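# Split a magnet block stack into two equal stacks

## Task

Divide the tall stack of magnet blocks into two tidy stacks of the same height resting on the bench. The neighbouring row of blocks must stay upright and loosely grouped. The result must stand on its own, with no robot support, and at the end both grippers must release and pull away.

## Robot and tools

Robot: two arms, left_arm and right_arm, each ending in a two-finger gripper. The fingers extend along the gripper's own +z axis and close along its y axis. The reported hand point sits between the finger pads, roughly 1 cm behind the tips.

Scene frame: one frame is shared by both arms. Its origin is on the table top midway between the arms. +z is up, +x points out across the table, and left_arm sits on the +y side. The arm names do not tell you which side of an image you are looking at. Each result's state line gives each gripper's end_effector_position in metres and end_effector_quat_wxyz. These printed positions can be slightly wrong, more so when an arm reaches far.

execute_actions takes "actions", a list holding at most one item, and an optional "pictures" boolean (images come by default).
- An empty list only reports the current state.
- A wait is {"steps": n}, with n up to 300 control steps of 1/30 s. It is counted from the previous result, so reply time is included.
- A motion is {"rows": [...], "steps": k}, with k up to 15 (default 15). Each row runs for one step, and the final row repeats if there are fewer rows than steps.
- Each row is a single list of 14 numbers, each between -1 and 1. The first 7 are for left_arm and the last 7 for right_arm, both in the order dx, dy, dz, rx, ry, rz, opening. All 14 are always needed, even when one arm stays still.
- dx to rz are offsets, not poses. They are expressed in that gripper's own axes and measured from its pose in the latest result that showed it. Every row is counted from that same base, not from the previous row.
- Scale: 1.0 equals 0.6 m of translation or 180 degrees of rotation. rx, ry and rz together form one rotation vector.
- opening is absolute: +1 is fully open (0.094 m) and -1 is closed.
- A refused call sends nothing to the robot.

move takes "target" and an optional "speed".
- target is one 14-number row laid out exactly as above, holding offsets from the last shown pose. Each gripper travels in a straight line toward its target, turning the shorter way, and both arms finish together. A path lasts 0.5 to 10 s and stops short of the target if it would need more.
- speed is a top path speed in m/s, from 0.002 to 0.5, default 0.25. Turning is capped at twice that value in rad/s.
- The opening is sent when the move starts.
- Paths do not avoid obstacles or the other arm, and real motion can lag, drift or overshoot, especially with a nearly straight arm. Faster contact and targets set deeper past contact press harder.
- The result adds a "move:" line with the ending (done, off_target, moving, held, fault) and any limits. limits=paced means the sent pose was clipped. limits=held means a check blocked some steps, after which the arm may suddenly go faster. It also reports each gripper's distance from its target.

wait takes "seconds" (0 to 10) and lets the simulation run with no new command.

zoom_image takes "camera" (cam_head_left, cam_head_right, cam_left_wrist or cam_right_wrist, each 504x504) and "region" [x0, y0, x1, y1] in pixels, measured from the top-left corner and at most 504 by 504. It returns a sharper crop of that camera's latest image.

finished_scene takes "scene", the number of the current scene. It ends the scene for good, and the result reports whether the task succeeded.

Control behaviour:
- On each step the commanded pose is clipped to within 70 mm and 16 degrees of the measured pose. Position wins over orientation when both cannot be met.
- Arms tend to stop a centimetre or more short, usually too low, and zero offsets let an arm creep back or sag. To keep an arm in place, send it the offset back to its desired pose in the first call of a reply and zeros in later calls, and aim higher if it still droops.
- After an action ends, each arm moves only to its last clipped pose, so a far target may need several calls.
- A "Hand target" line shows where the controller is currently driving each gripper.
- "pose unreachable" means the clearance check altered or blocked an arm's command. HELD marks steps where your command was not fully applied. A FAULT line means an arm stopped.
- Joint limits (rad), base to gripper: waist -2.618 to 3.054, shoulder 0 to 3.142, elbow 0 to 3.142, wrist pitch -1.571 to 1.571, wrist yaw -1.571 to 1.571, wrist roll -2.094 to 2.094.
- The simulation keeps running while the operator composes each reply.

Gripping: grip_measured gives the finger opening on the same -1 to 1 scale. To hold something, command roughly 0.03 below that reading; a smaller gap grips more lightly. Readings may be off by up to about 1 mm per gripper. Pad force tops out around 50 to 62 N, and is weaker on very thin parts.

Motor heat: holding a load warms the motors. A MOTOR HOT line appears from 75 °C. At 90 °C that arm halts for 10 s. At 100 °C the arm loses its grip and falls. These stops are reported as OVER-TEMPERATURE FAULT lines.

Disturbances: a held part may occasionally get a brief tug, and loose objects may get a brief push.

Avoid:
- knocking or placing anything off the table;
- dropping blocks or slamming them down;
- pressing hard into the stack or the row;
- letting the arms collide or push on each other;
- leaving the stacks propped up by a gripper.
Finish by opening both grippers and lifting clear.

Each tool is called as name(argument=value, ...), one argument or row to a line, values as JSON.

## Session

execute_actions(
  actions=[],
)

Scene clock: 0.00 s of 4600.00 s.
left_arm: end_effector_position=(+0.2294, +0.5084, +0.1806) grip_measured=+1.000 end_effector_quat_wxyz=(+0.456, +0.105, +0.863, +0.191) | right_arm: end_effector_position=(+0.2270, -0.1477, +0.1981) grip_measured=+1.000 end_effector_quat_wxyz=(-0.081, +0.808, -0.584, -0.010)
Joint positions: left_arm=[ 1.242  1.221  0.802 -0.371  0.769  1.131  0.094] | right_arm=[ 0.405  1.362  1.389 -1.452 -0.076 -1.305  0.094]
Joint velocities: left_arm=[-0.007  0.002  0.007  0.037 -0.022 -0.051  0.   ] | right_arm=[ 0.012  0.002 -0.017 -0.022 -0.051  0.051  0.   ]
Hand target (left_arm): +0.230, +0.506, +0.183; +0.460, +0.105, +0.862, +0.188
Hand target (right_arm): +0.226, -0.147, +0.201; -0.087, +0.807, -0.584, -0.011

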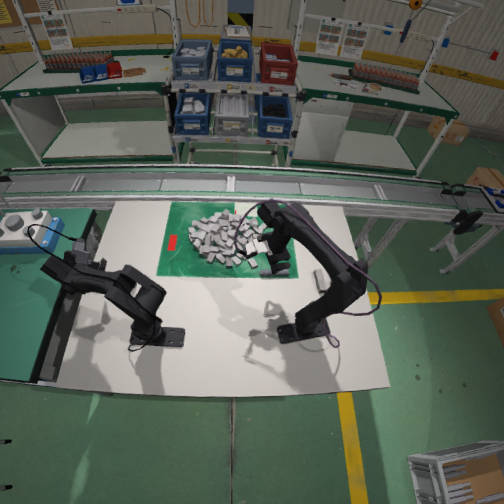

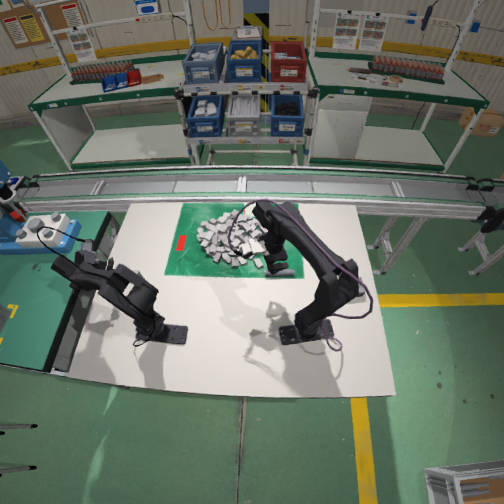

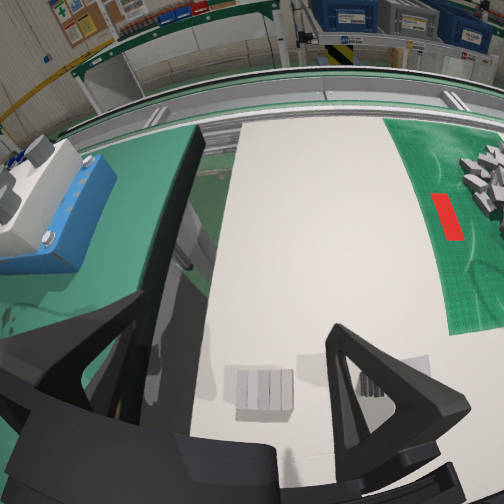

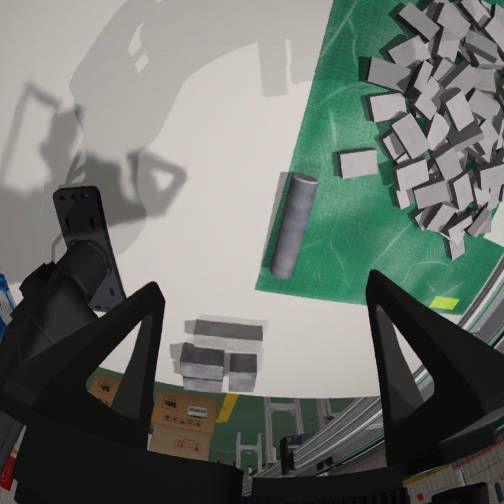

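move(
  target=[-0.15,-0.065,-0.11,0.127,0.26,-0.07,1,0,0,0,0,0,0,1],
)

Scene clock: 9.87 s of 4600.00 s.
left_arm: end_effector_position=(+0.2269, +0.4316, +0.2529) grip_measured=+1.000 end_effector_quat_wxyz=(+0.124, +0.015, +0.991, +0.042) | right_arm: end_effector_position=(+0.2270, -0.1477, +0.1981) grip_measured=+1.000 end_effector_quat_wxyz=(-0.081, +0.808, -0.584, -0.010)
Joint positions: left_arm=[ 0.765  1.493  1.71  -1.547  0.108  0.76   0.094] | right_arm=[ 0.405  1.362  1.389 -1.452 -0.076 -1.305  0.094]
Joint velocities: left_arm=[-0.007 -0.017 -0.017  0.051 -0.007 -0.007  0.   ] | right_arm=[ 0.012  0.007 -0.002 -0.022  0.007  0.051  0.   ]
Hand target (left_arm): +0.225, +0.428, +0.266; +0.137, +0.014, +0.989, +0.058
Hand target (right_arm): +0.227, -0.148, +0.198; -0.081, +0.808, -0.584, -0.010
Off the commanded pose (left_arm): 0.014 m, 8 deg.
Off the commanded pose (right_arm): 0.000 m, 0 deg.
joint sent to its limit (left arm) — the command would take joint 4 (wrist pitch) past its lower limit, so that joint was sent only as far as its limit.
After step 90, 4.43 s passed at rest.
move: off_target (left_arm)

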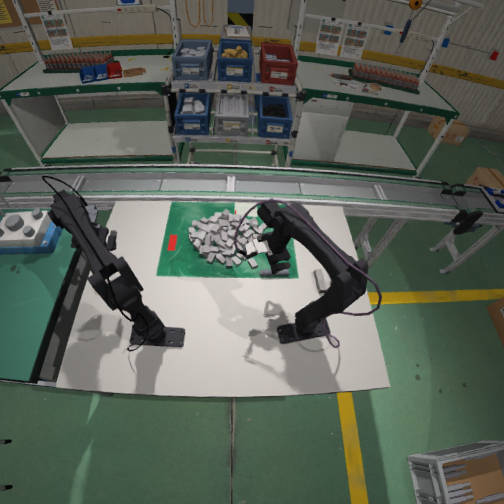

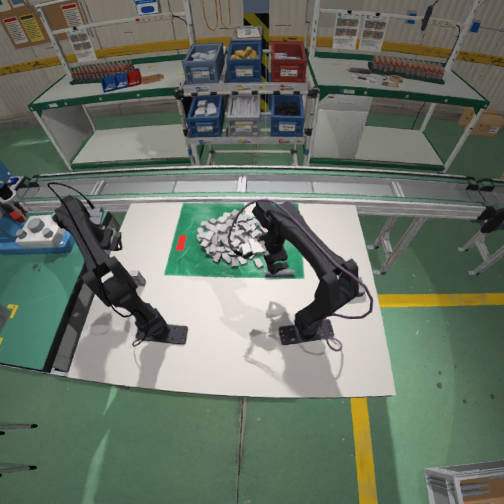

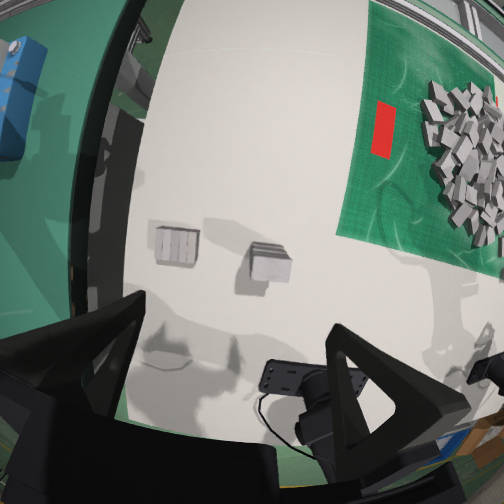

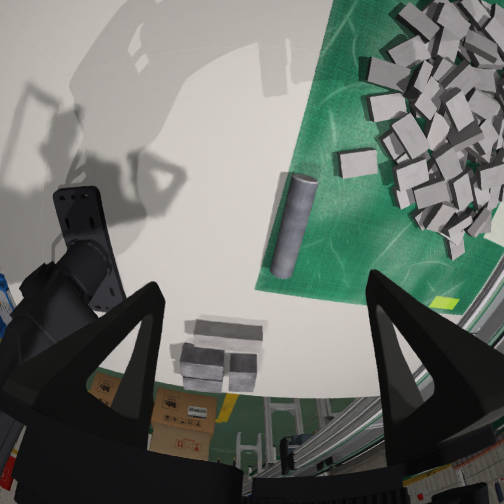

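move(
  target=[0.053,-0.36,0.038,0.027,0.079,-0.01,1,0,0,0,0,0,0,1],
)

zoom_image(
  camera="cam_head_left",
  region=[60,230,200,370],
)

zoom_image(
  camera="cam_left_wrist",
  region=[0,80,200,280],
)

Scene clock: 20.57 s of 4600.00 s.
left_arm: end_effector_position=(+0.2062, +0.2172, +0.2087) grip_measured=+1.000 end_effector_quat_wxyz=(+0.062, +0.003, +0.998, -0.016) | right_arm: end_effector_position=(+0.2270, -0.1477, +0.1981) grip_measured=+1.000 end_effector_quat_wxyz=(-0.081, +0.808, -0.584, -0.010)
Joint positions: left_arm=[-0.148  1.248  1.356 -1.552  0.011 -0.165  0.094] | right_arm=[ 0.405  1.362  1.389 -1.452 -0.076 -1.305  0.094]
Joint velocities: left_arm=[-0.002  0.007 -0.017  0.007  0.037 -0.066  0.   ] | right_arm=[ 0.007 -0.002 -0.007  0.007 -0.007  0.022  0.   ]
Hand target (left_arm): +0.201, +0.219, +0.206; +0.057, +0.001, +0.998, -0.011
Hand target (right_arm): +0.227, -0.148, +0.198; -0.081, +0.808, -0.584, -0.010
Off the commanded pose (left_arm): 0.010 m, 7 deg.
Off the commanded pose (right_arm): 0.000 m, 0 deg.
joint sent to its limit (left arm) — the command would take joint 4 (wrist pitch) past its lower limit, so that joint was sent only as far as its limit.
After step 90, 6.10 s passed at rest.
move: off_target (left_arm)

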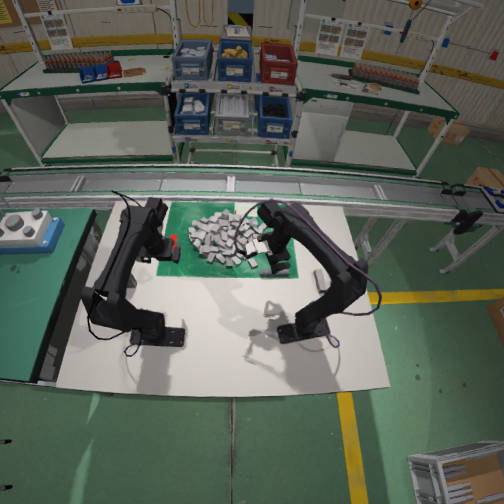

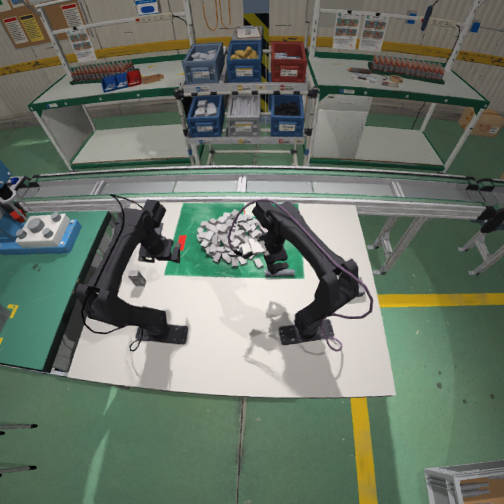

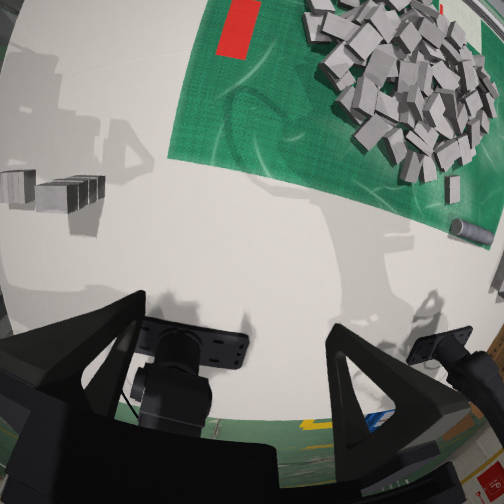

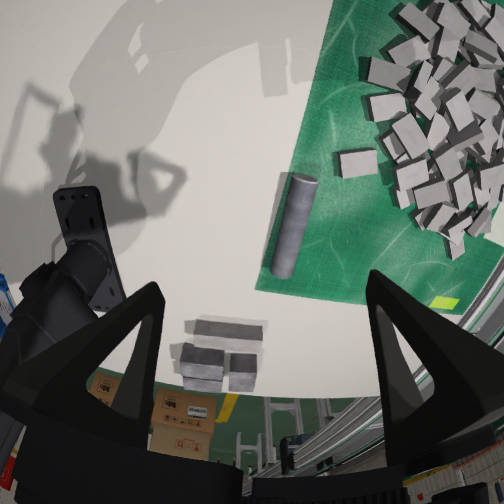

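Region (60, 230, 200, 370) of cam_head_left's 504x504 image, scaled by 3.600, with more detail than that image has.

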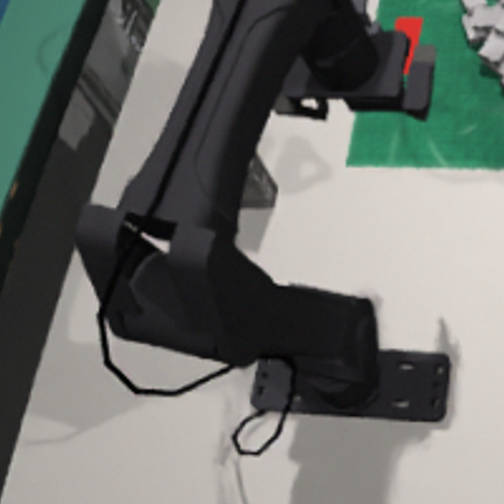

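Region (0, 80, 200, 280) of cam_left_wrist's 504x504 image, scaled by 2.520, with more detail than that image has.

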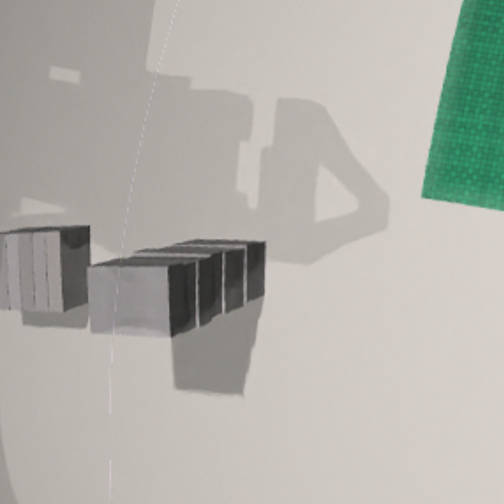

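move(
  target=[0.01,0.295,0.07,-0.01,0.04,-0.002,1,0,0,0,0,0,0,1],
)

Scene clock: 25.93 s of 4600.00 s.
left_arm: end_effector_position=(+0.1973, +0.3859, +0.1536) grip_measured=+1.000 end_effector_quat_wxyz=(-0.019, -0.002, +1.000, -0.009) | right_arm: end_effector_position=(+0.2270, -0.1477, +0.1981) grip_measured=+1.000 end_effector_quat_wxyz=(-0.081, +0.808, -0.584, -0.010)
Joint positions: left_arm=[ 0.619  1.469  1.31  -1.454 -0.006  0.592  0.094] | right_arm=[ 0.405  1.362  1.389 -1.452 -0.076 -1.305  0.094]
Joint velocities: left_arm=[-0.012 -0.002 -0.012  0.007 -0.022 -0.007  0.   ] | right_arm=[ 0.022  0.002 -0.007 -0.007  0.022 -0.007  0.   ]
Hand target (left_arm): +0.203, +0.392, +0.159; -0.007, +0.001, +1.000, +0.001
Hand target (right_arm): +0.227, -0.148, +0.198; -0.081, +0.808, -0.584, -0.010
Off the commanded pose (left_arm): 0.014 m, 2 deg.
Off the commanded pose (right_arm): 0.000 m, 0 deg.
After step 90, 0.97 s passed at rest.
move: off_target (left_arm)

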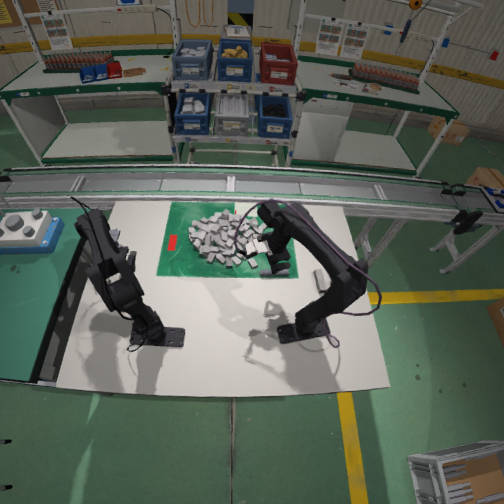

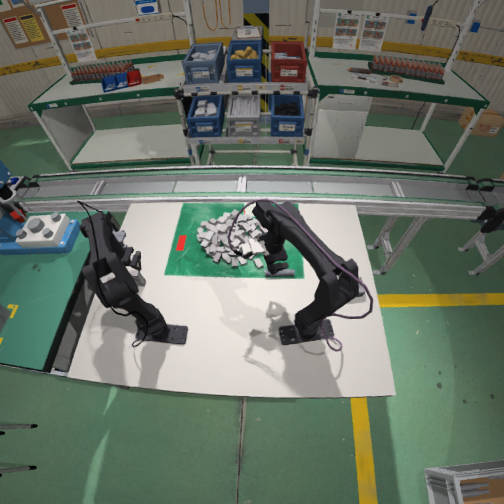

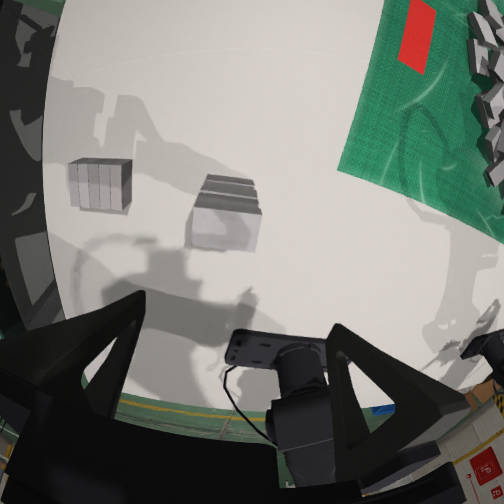

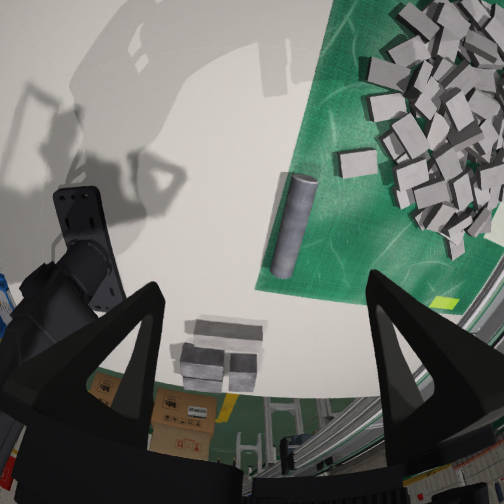

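move(
  target=[-0.028,0.04,0.06,-0.012,-0.024,0,1,0,0,0,0,0,0,1],
  speed=0.12,
)

Scene clock: 35.07 s of 4600.00 s.
left_arm: end_effector_position=(+0.2132, +0.4094, +0.1248) grip_measured=+1.000 end_effector_quat_wxyz=(+0.024, -0.003, +0.999, +0.021) | right_arm: end_effector_position=(+0.2270, -0.1477, +0.1981) grip_measured=+1.000 end_effector_quat_wxyz=(-0.081, +0.808, -0.584, -0.010)
Joint positions: left_arm=[ 0.659  1.469  1.195 -1.234 -0.006  0.63   0.094] | right_arm=[ 0.405  1.362  1.389 -1.452 -0.076 -1.305  0.094]
Joint velocities: left_arm=[ 0.002  0.017 -0.012 -0.007 -0.022 -0.022  0.   ] | right_arm=[-0.017 -0.002 -0.007  0.051 -0.022  0.037  0.   ]
Hand target (left_arm): +0.212, +0.409, +0.117; +0.018, -0.002, +1.000, +0.010
Hand target (right_arm): +0.227, -0.148, +0.198; -0.081, +0.808, -0.584, -0.010
Off the commanded pose (left_arm): 0.008 m, 1 deg.
Off the commanded pose (right_arm): 0.000 m, 0 deg.
After step 90, 5.10 s passed at rest.
move: done

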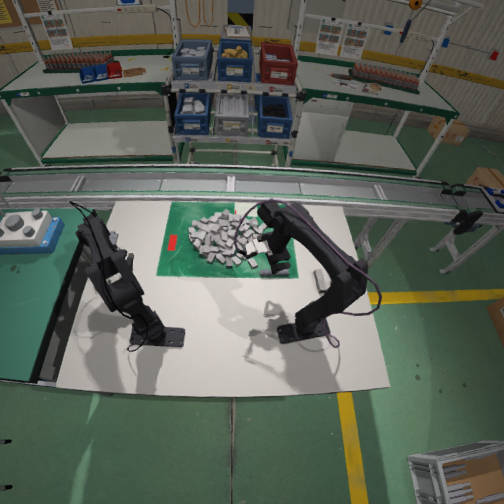

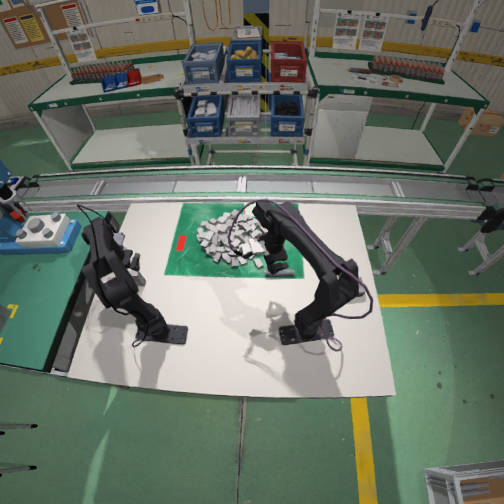

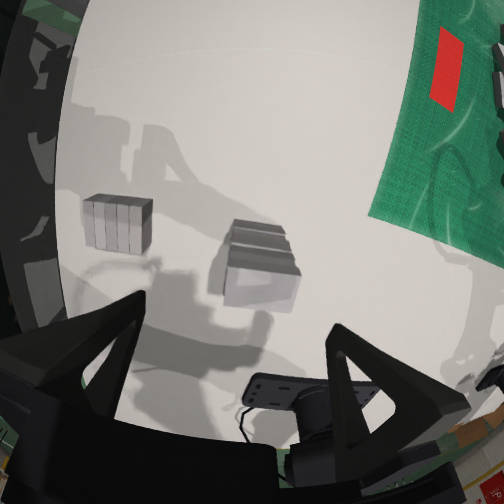

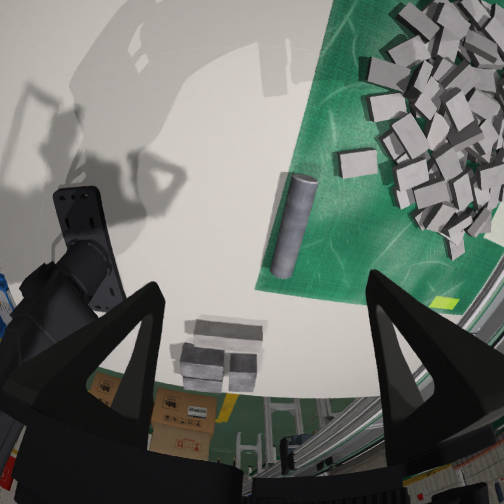

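move(
  target=[0.02,-0.02,0.082,0.013,0.015,-0.012,0.8,0,0,0,0,0,0,1],
  speed=0.08,
)

Scene clock: 39.87 s of 4600.00 s.
left_arm: end_effector_position=(+0.2036, +0.4024, +0.0820) grip_measured=+0.801 end_effector_quat_wxyz=(+0.006, -0.021, +1.000, +0.008) | right_arm: end_effector_position=(+0.2270, -0.1477, +0.1981) grip_measured=+1.000 end_effector_quat_wxyz=(-0.081, +0.808, -0.584, -0.010)
Joint positions: left_arm=[ 0.659  1.485  1.04  -1.107 -0.006  0.594  0.085] | right_arm=[ 0.405  1.362  1.389 -1.452 -0.076 -1.305  0.094]
Joint velocities: left_arm=[ 0.007 -0.017 -0.002 -0.007 -0.022 -0.037  0.   ] | right_arm=[-0.012  0.007  0.002 -0.037 -0.007  0.007  0.   ]
Hand target (left_arm): +0.204, +0.398, +0.075; +0.001, -0.022, +1.000, +0.000
Hand target (right_arm): +0.227, -0.148, +0.198; -0.081, +0.808, -0.584, -0.010
Off the commanded pose (left_arm): 0.008 m, 1 deg.
Off the commanded pose (right_arm): 0.000 m, 0 deg.
After step 90, 0.63 s passed at rest.
move: done

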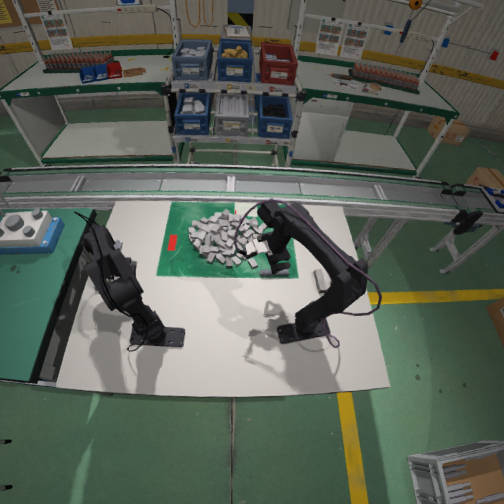

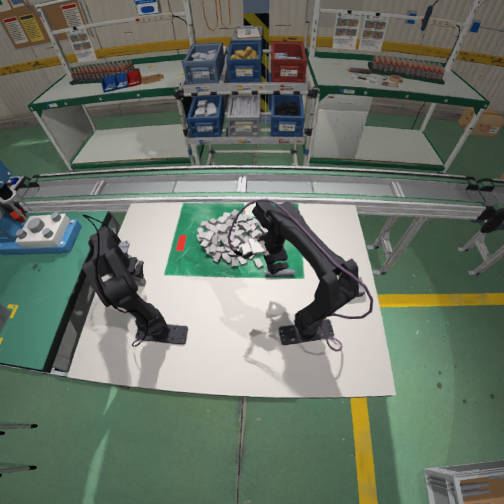

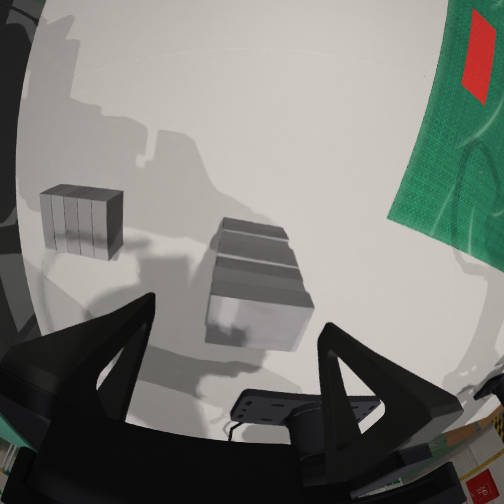

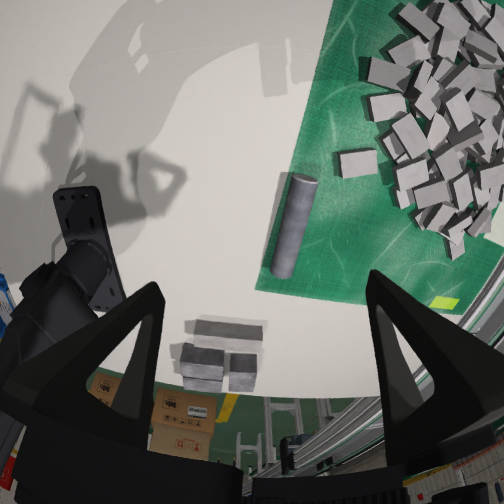

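move(
  target=[0,-0.024,0.05,0.005,0.004,-0.01,0.7,0,0,0,0,0,0,1],
  speed=0.05,
)

zoom_image(
  camera="cam_left_wrist",
  region=[120,200,380,440],
)

Scene clock: 46.33 s of 4600.00 s.
left_arm: end_effector_position=(+0.2057, +0.3926, +0.0607) grip_measured=+0.701 end_effector_quat_wxyz=(+0.009, -0.036, +0.999, +0.009) | right_arm: end_effector_position=(+0.2270, -0.1477, +0.1981) grip_measured=+1.000 end_effector_quat_wxyz=(-0.081, +0.808, -0.584, -0.010)
Joint positions: left_arm=[ 0.622  1.485  0.953 -1.015 -0.006  0.528  0.08 ] | right_arm=[ 0.405  1.362  1.389 -1.452 -0.076 -1.305  0.094]
Joint velocities: left_arm=[-0.007  0.007  0.012  0.022  0.022  0.007  0.001] | right_arm=[ 0.022 -0.017 -0.002  0.007 -0.051 -0.037  0.   ]
Hand target (left_arm): +0.204, +0.388, +0.052; +0.000, -0.036, +0.999, -0.000
Hand target (right_arm): +0.227, -0.148, +0.198; -0.081, +0.808, -0.584, -0.010
Off the commanded pose (left_arm): 0.010 m, 1 deg.
Off the commanded pose (right_arm): 0.000 m, 0 deg.
After step 90, 2.37 s passed at rest.
move: done

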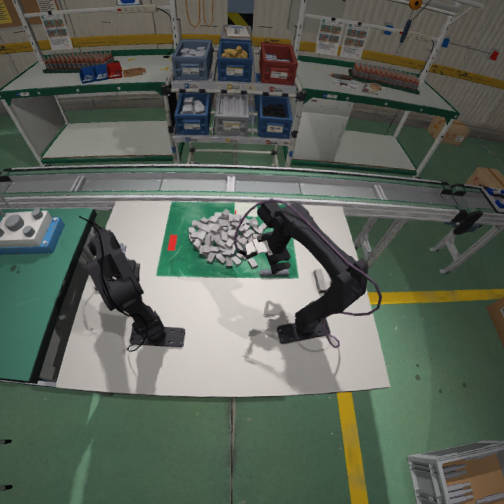

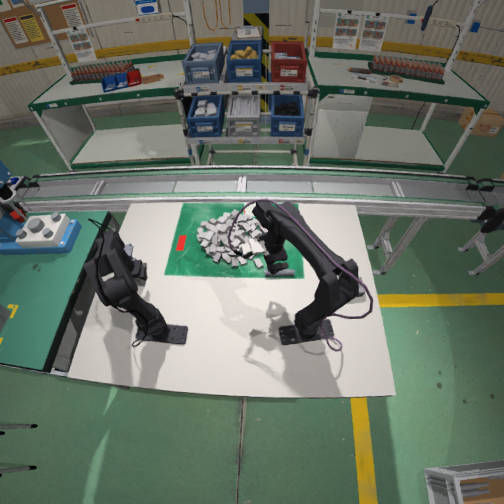

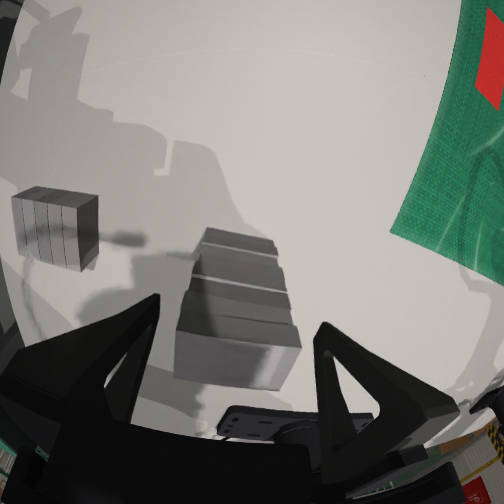

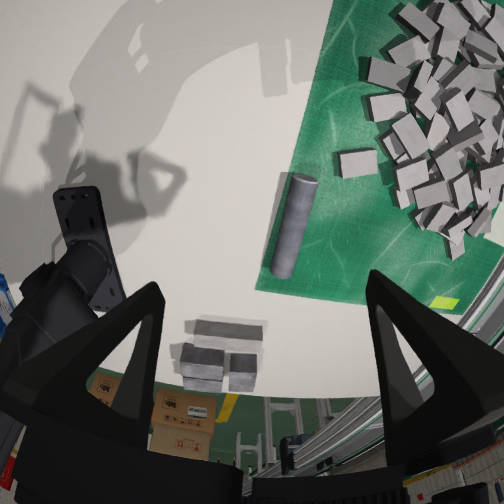

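Region (120, 200, 380, 440) of cam_left_wrist's 504x504 image, scaled by 1.938, with more detail than that image has; it fills the top 465 rows of this view, and the rest is white.

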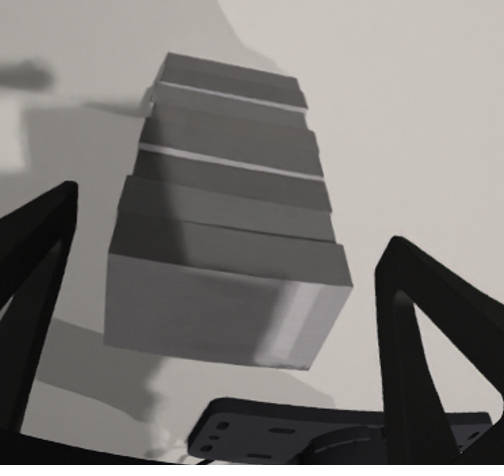

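move(
  target=[0,0,0,0,0,0,0.3,-0.427,-0.022,0.25,0.07,-0.337,0.152,1],
)

Scene clock: 61.10 s of 4600.00 s.
left_arm: end_effector_position=(+0.2060, +0.3928, +0.0607) grip_measured=+0.301 end_effector_quat_wxyz=(+0.009, -0.036, +0.999, +0.010) | right_arm: end_effector_position=(+0.1675, +0.1196, +0.0904) grip_measured=+1.000 end_effector_quat_wxyz=(+0.443, -0.521, +0.622, +0.381)
Joint positions: left_arm=[ 0.622  1.485  0.953 -1.013 -0.006  0.526  0.061] | right_arm=[ 0.975  1.732  0.514  0.885 -0.245 -0.07   0.094]
Joint velocities: left_arm=[-0.012  0.007  0.002 -0.051 -0.007 -0.007  0.001] | right_arm=[ 0.002  0.002  0.012  0.081 -0.022  0.037  0.   ]
Hand target (left_arm): +0.206, +0.393, +0.061; +0.009, -0.036, +0.999, +0.009
Hand target (right_arm): +0.163, +0.117, +0.083; +0.435, -0.521, +0.628, +0.381
Off the commanded pose (left_arm): 0.000 m, 0 deg.
Off the commanded pose (right_arm): 0.011 m, 2 deg.
After step 90, 8.50 s passed at rest.
move: off_target (right_arm)

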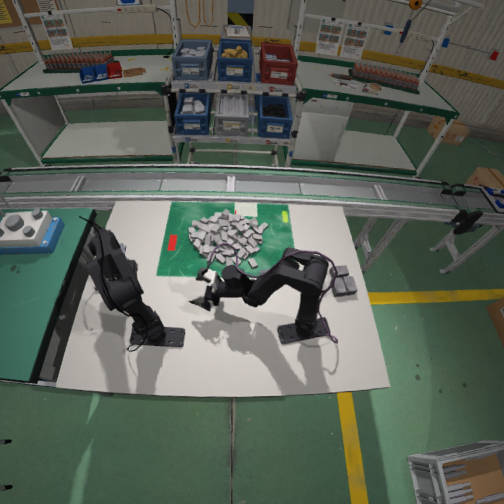

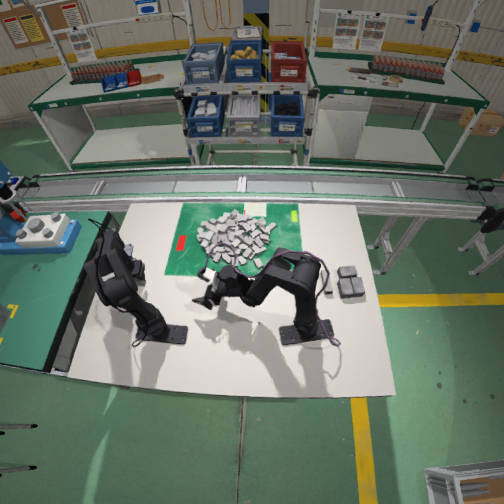

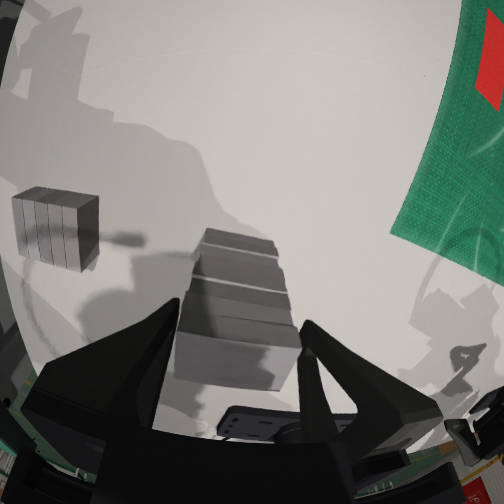

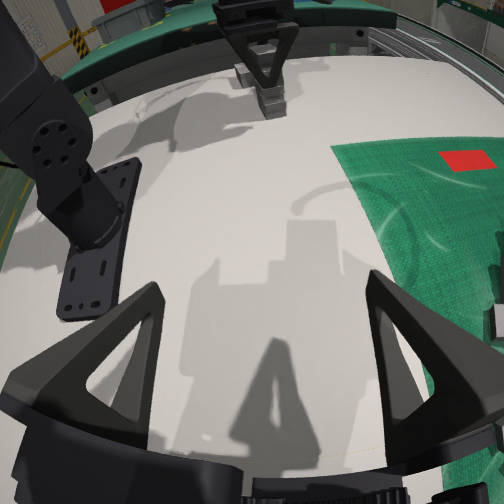

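zoom_image(
  camera="cam_right_wrist",
  region=[225,35,315,125],
)

Region (225, 35, 315, 125) of cam_right_wrist's 504x504 image, scaled by 5.600, with more detail than that image has.

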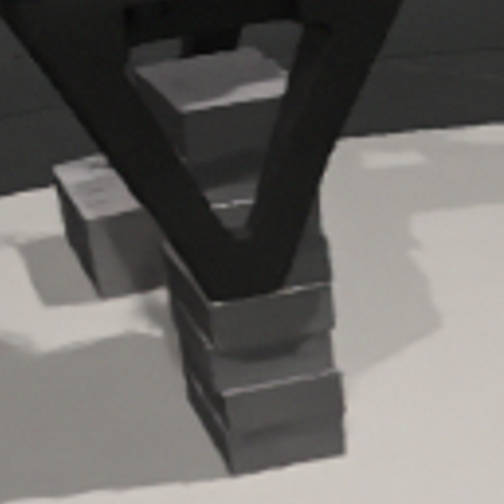

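execute_actions(
  actions=[
    {"rows":[[0,0,0,0,0,0,0.2,0,0,0,0,0,0,1],[0,0,0,0,0,0,0.15,0,0,0,0,0,0,1],[0,0,0,0,0,0,0.12,0,0,0,0,0,0,1],[0,0,0,0,0,0,0.09,0,0,0,0,0,0,1],[0,0,0,0,0,0,0.06,0,0,0,0,0,0,1],[0,0,0,0,0,0,0.04,0,0,0,0,0,0,1],[0,0,0,0,0,0,0.02,0,0,0,0,0,0,1],[0,0,0,0,0,0,0.0,0,0,0,0,0,0,1],[0,0,0,0,0,0,-0.02,0,0,0,0,0,0,1],[0,0,0,0,0,0,-0.04,0,0,0,0,0,0,1],[0,0,0,0,0,0,-0.06,0,0,0,0,0,0,1],[0,0,0,0,0,0,-0.08,0,0,0,0,0,0,1],[0,0,0,0,0,0,-0.1,0,0,0,0,0,0,1]]},
  ],
  pictures=false,
)

wait(
  seconds=0.5,
)

zoom_image(
  camera="cam_right_wrist",
  region=[225,35,315,125],
)

Scene clock: 74.63 s of 4600.00 s.
left_arm: end_effector_position=(+0.2054, +0.3938, +0.0607) grip_measured=-0.097 end_effector_quat_wxyz=(+0.008, -0.036, +0.999, +0.012) | right_arm: end_effector_position=(+0.1677, +0.1197, +0.0908) grip_measured=+1.000 end_effector_quat_wxyz=(+0.444, -0.520, +0.622, +0.381)
Joint positions: left_arm=[ 0.622  1.485  0.953 -1.013 -0.012  0.526  0.042] | right_arm=[ 0.975  1.732  0.514  0.886 -0.244 -0.07   0.094]
Joint velocities: left_arm=[ 0.002  0.002 -0.022 -0.007  0.007  0.022 -0.001] | right_arm=[-0.007 -0.012 -0.027 -0.022  0.007  0.007  0.   ]
Hand target (left_arm): +0.206, +0.393, +0.061; +0.009, -0.036, +0.999, +0.010
Hand target (right_arm): +0.168, +0.120, +0.090; +0.443, -0.521, +0.622, +0.381
Off the commanded pose (left_arm): 0.001 m, 0 deg.
Off the commanded pose (right_arm): 0.000 m, 0 deg.
Steps of this call (steps 1 to 90: nothing new was sent; then 10.03 s passed at rest; steps 91 to 105: all 15 steps of this action). Readings (end_effector_position):
91: left_arm (+0.2060, +0.3928, +0.0607) | right_arm (+0.1677, +0.1197, +0.0908)
92: left_arm (+0.2060, +0.3928, +0.0607) | right_arm (+0.1677, +0.1197, +0.0908)
94: left_arm (+0.2058, +0.3931, +0.0607) | right_arm (+0.1677, +0.1197, +0.0908)
98: left_arm (+0.2056, +0.3935, +0.0607) | right_arm (+0.1677, +0.1197, +0.0908)
105: the state above

Scene clock: 75.13 s of 4600.00 s.
left_arm: end_effector_position=(+0.2054, +0.3938, +0.0607) grip_measured=-0.098 end_effector_quat_wxyz=(+0.008, -0.036, +0.999, +0.012) | right_arm: end_effector_position=(+0.1677, +0.1197, +0.0908) grip_measured=+1.000 end_effector_quat_wxyz=(+0.444, -0.520, +0.622, +0.381)
Joint positions: left_arm=[ 0.622  1.485  0.953 -1.013 -0.012  0.526  0.042] | right_arm=[ 0.975  1.732  0.514  0.886 -0.244 -0.07   0.094]
Joint velocities: left_arm=[-0.002  0.007 -0.002 -0.022 -0.037  0.022  0.   ] | right_arm=[-0.012 -0.012 -0.017 -0.007  0.022  0.022  0.   ]
Hand target (left_arm): +0.206, +0.393, +0.061; +0.009, -0.036, +0.999, +0.010
Hand target (right_arm): +0.168, +0.120, +0.090; +0.443, -0.521, +0.622, +0.381
Off the commanded pose (left_arm): 0.001 m, 0 deg.
Off the commanded pose (right_arm): 0.000 m, 0 deg.
Steps of this call (steps 1 to 15: nothing new was sent). Readings (end_effector_position):
1: left_arm (+0.2054, +0.3938, +0.0607) | right_arm (+0.1677, +0.1197, +0.0908)
2: left_arm (+0.2054, +0.3938, +0.0607) | right_arm (+0.1677, +0.1197, +0.0908)
4: left_arm (+0.2054, +0.3938, +0.0607) | right_arm (+0.1677, +0.1197, +0.0908)
8: left_arm (+0.2054, +0.3938, +0.0607) | right_arm (+0.1677, +0.1197, +0.0908)
15: the state above

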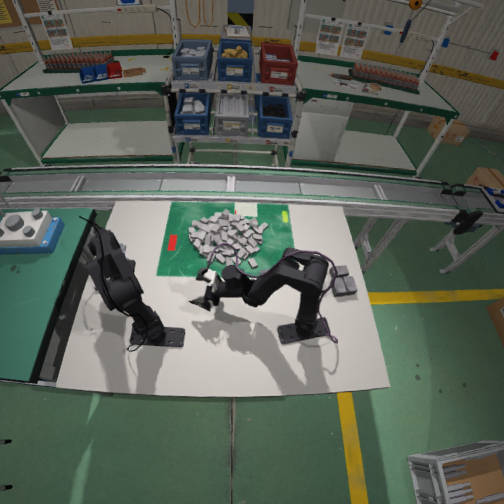

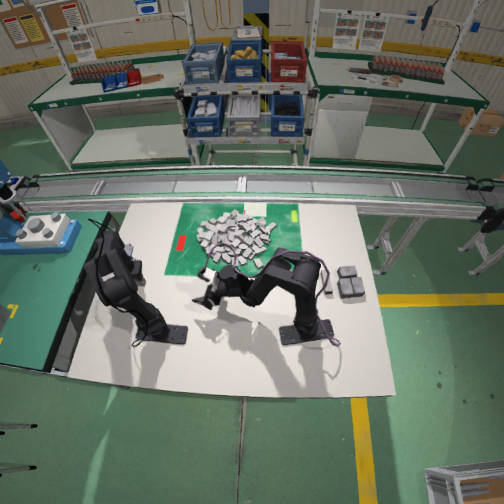

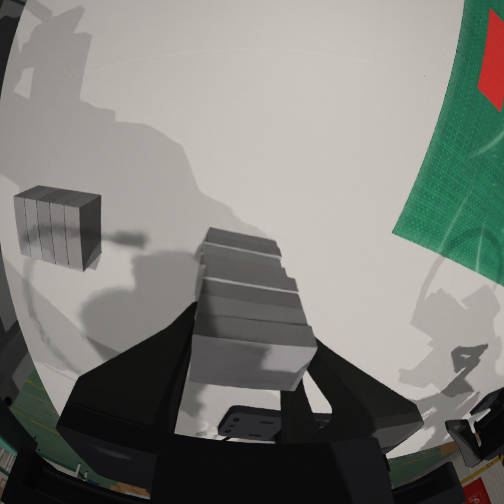

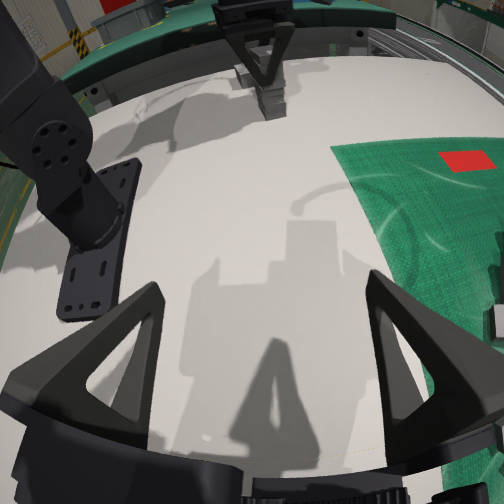

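Region (225, 35, 315, 125) of cam_right_wrist's 504x504 image, scaled by 5.600, with more detail than that image has.

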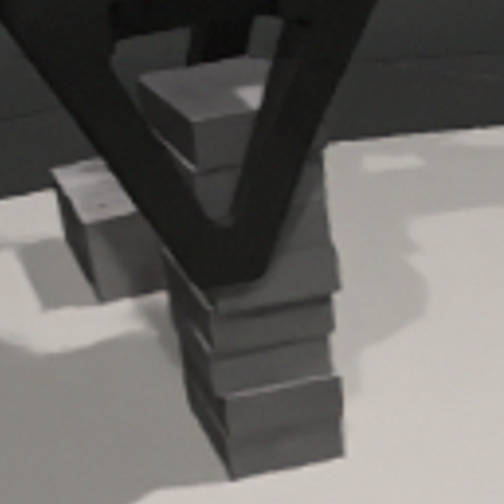

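execute_actions(
  actions=[
    {"rows":[[0,0,0,0,0,0,0.2,0,0,0,0,0,0,1]],"steps":8},
  ],
  pictures=false,
)

move(
  target=[-0.016,-0.005,0.014,0.007,0.005,0,0.2,0,0,0,0,0,0,1],
  speed=0.03,
)

zoom_image(
  camera="cam_right_wrist",
  region=[225,35,315,125],
)

Scene clock: 80.73 s of 4600.00 s.
left_arm: end_effector_position=(+0.2054, +0.3938, +0.0607) grip_measured=+0.199 end_effector_quat_wxyz=(+0.008, -0.036, +0.999, +0.012) | right_arm: end_effector_position=(+0.1677, +0.1197, +0.0908) grip_measured=+1.000 end_effector_quat_wxyz=(+0.444, -0.520, +0.622, +0.381)
Joint positions: left_arm=[ 0.622  1.485  0.953 -1.013 -0.012  0.526  0.056] | right_arm=[ 0.975  1.732  0.514  0.886 -0.244 -0.07   0.094]
Joint velocities: left_arm=[-0.022  0.002  0.007  0.037 -0.037 -0.037  0.001] | right_arm=[-0.012  0.002  0.002 -0.037  0.007 -0.007  0.   ]
Hand target (left_arm): +0.205, +0.394, +0.061; +0.008, -0.036, +0.999, +0.012
Hand target (right_arm): +0.168, +0.120, +0.091; +0.444, -0.520, +0.622, +0.381
Off the commanded pose (left_arm): 0.000 m, 0 deg.
Off the commanded pose (right_arm): 0.000 m, 0 deg.
Steps of this call (steps 1 to 90: nothing new was sent; then 2.33 s passed at rest; steps 91 to 98: all 8 steps of this action). Readings (end_effector_position):
91: left_arm (+0.2054, +0.3938, +0.0607) | right_arm (+0.1677, +0.1197, +0.0908)
92: left_arm (+0.2054, +0.3938, +0.0607) | right_arm (+0.1677, +0.1197, +0.0908)
94: left_arm (+0.2054, +0.3938, +0.0607) | right_arm (+0.1677, +0.1197, +0.0908)
98: the state above

Scene clock: 81.70 s of 4600.00 s.
left_arm: end_effector_position=(+0.2053, +0.3901, +0.0507) grip_measured=+0.199 end_effector_quat_wxyz=(-0.010, -0.035, +0.999, +0.001) | right_arm: end_effector_position=(+0.1677, +0.1197, +0.0908) grip_measured=+1.000 end_effector_quat_wxyz=(+0.444, -0.520, +0.622, +0.381)
Joint positions: left_arm=[ 0.61   1.529  0.953 -1.01  -0.012  0.516  0.056] | right_arm=[ 0.975  1.732  0.514  0.886 -0.244 -0.07   0.094]
Joint velocities: left_arm=[-0.017 -0.007  0.012 -0.066 -0.022 -0.007  0.001] | right_arm=[-0.012 -0.002 -0.002  0.022 -0.022  0.007  0.   ]
Hand target (left_arm): +0.215, +0.392, +0.053; +0.001, -0.036, +0.999, +0.001
Hand target (right_arm): +0.168, +0.120, +0.091; +0.444, -0.520, +0.622, +0.381
Off the commanded pose (left_arm): 0.010 m, 1 deg.
Off the commanded pose (right_arm): 0.000 m, 0 deg.
move: done

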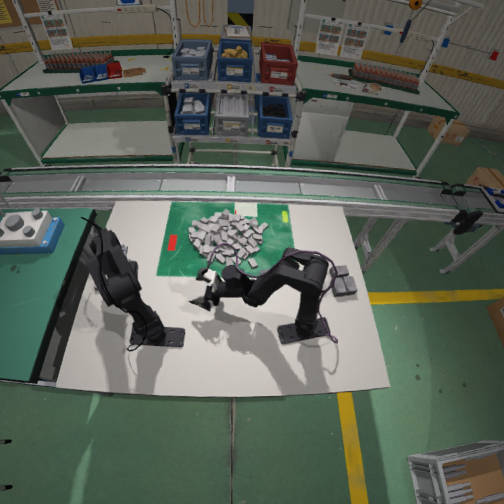

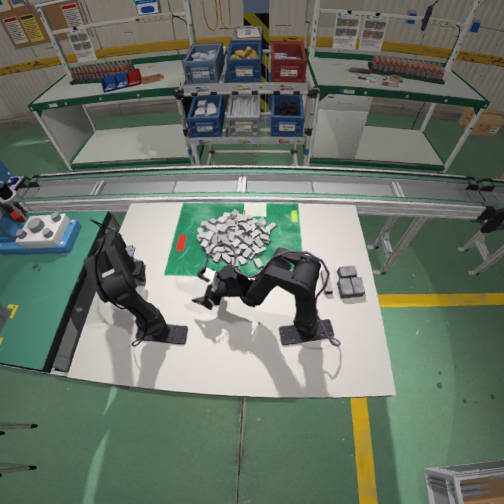

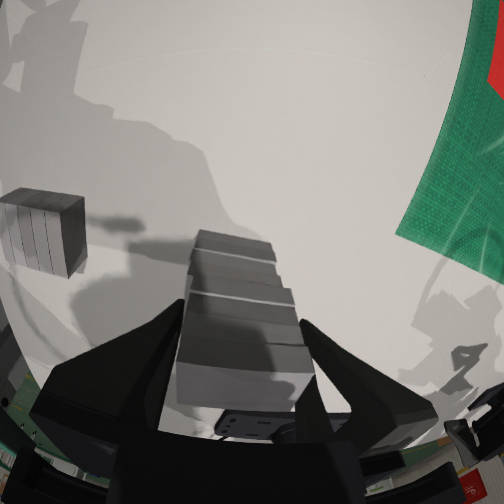

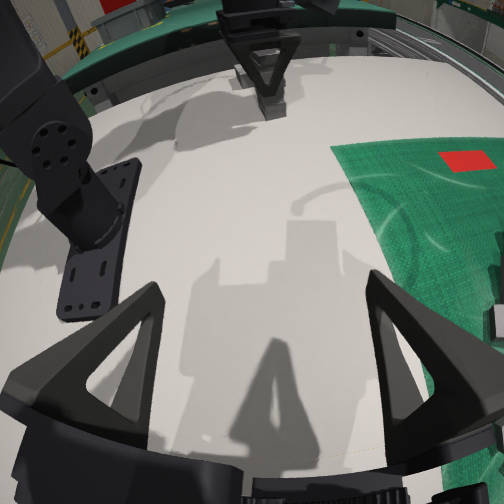

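Region (225, 35, 315, 125) of cam_right_wrist's 504x504 image, scaled by 5.600, with more detail than that image has.

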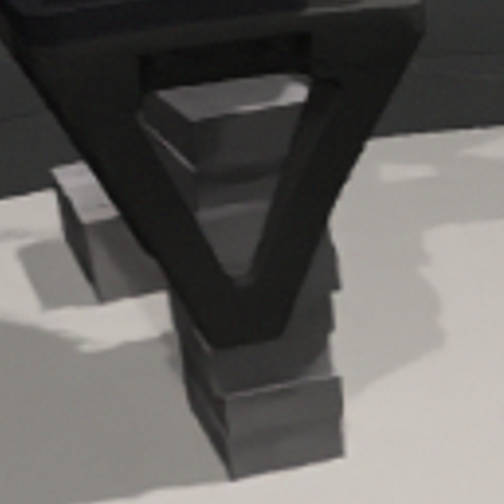

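move(
  target=[-0.028,0.017,-0.029,-0.011,-0.018,0,0.2,0,0,0,0,0,0,1],
  speed=0.03,
)

zoom_image(
  camera="cam_right_wrist",
  region=[225,35,315,125],
)

Scene clock: 89.77 s of 4600.00 s.
left_arm: end_effector_position=(+0.2151, +0.3966, +0.0596) grip_measured=+0.199 end_effector_quat_wxyz=(+0.005, -0.036, +0.999, +0.010) | right_arm: end_effector_position=(+0.1677, +0.1197, +0.0908) grip_measured=+1.000 end_effector_quat_wxyz=(+0.444, -0.520, +0.622, +0.381)
Joint positions: left_arm=[ 0.61   1.529  0.99  -1.011 -0.012  0.515  0.056] | right_arm=[ 0.975  1.732  0.514  0.886 -0.244 -0.07   0.094]
Joint velocities: left_arm=[-0.007  0.007  0.012  0.007  0.037 -0.037 -0.   ] | right_arm=[ 0.002 -0.002  0.012 -0.037  0.007  0.037  0.   ]
Hand target (left_arm): +0.222, +0.402, +0.068; +0.018, -0.036, +0.999, +0.020
Hand target (right_arm): +0.168, +0.120, +0.091; +0.444, -0.520, +0.622, +0.381
Off the commanded pose (left_arm): 0.012 m, 2 deg.
Off the commanded pose (right_arm): 0.000 m, 0 deg.
After step 90, 3.70 s passed at rest.
move: off_target (left_arm)

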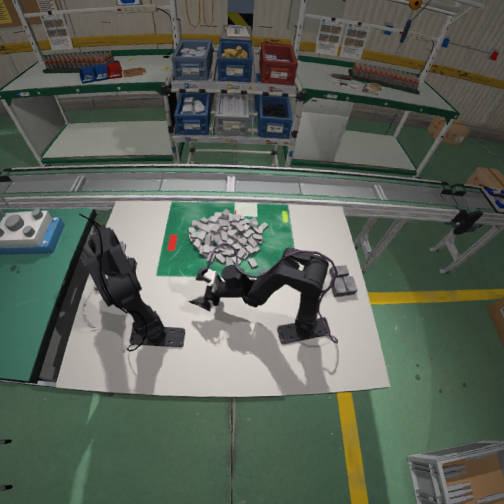

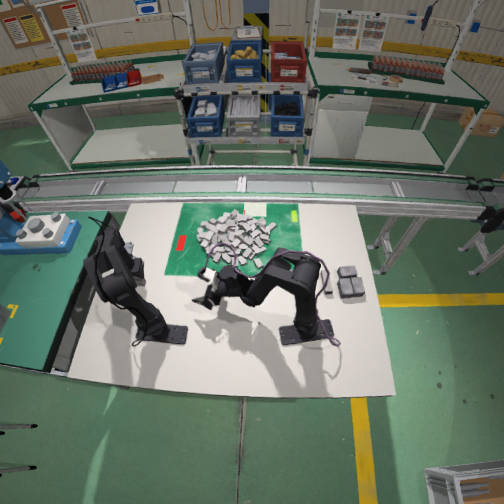

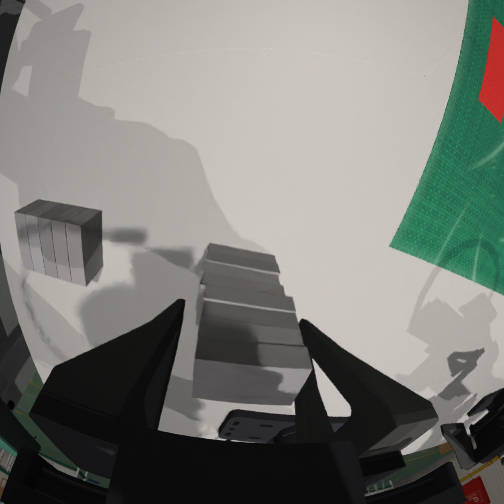

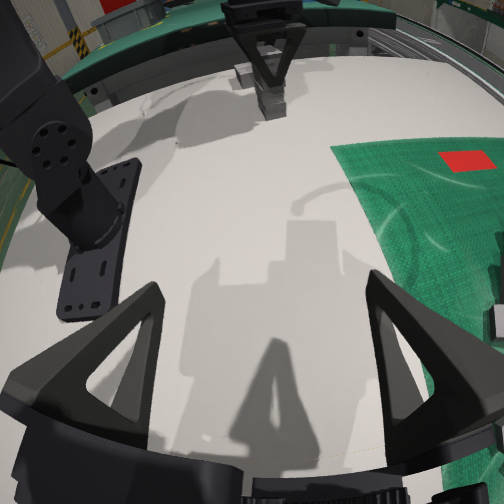

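Region (225, 35, 315, 125) of cam_right_wrist's 504x504 image, scaled by 5.600, with more detail than that image has.

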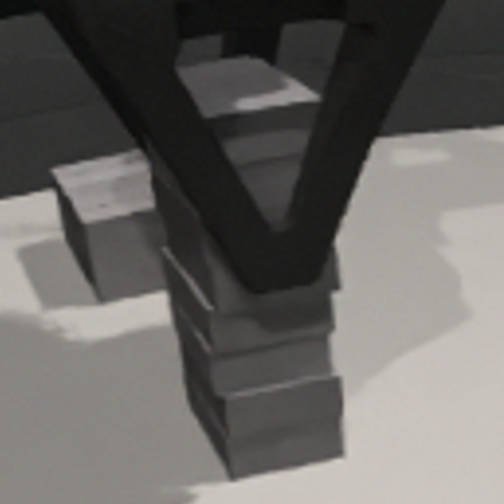

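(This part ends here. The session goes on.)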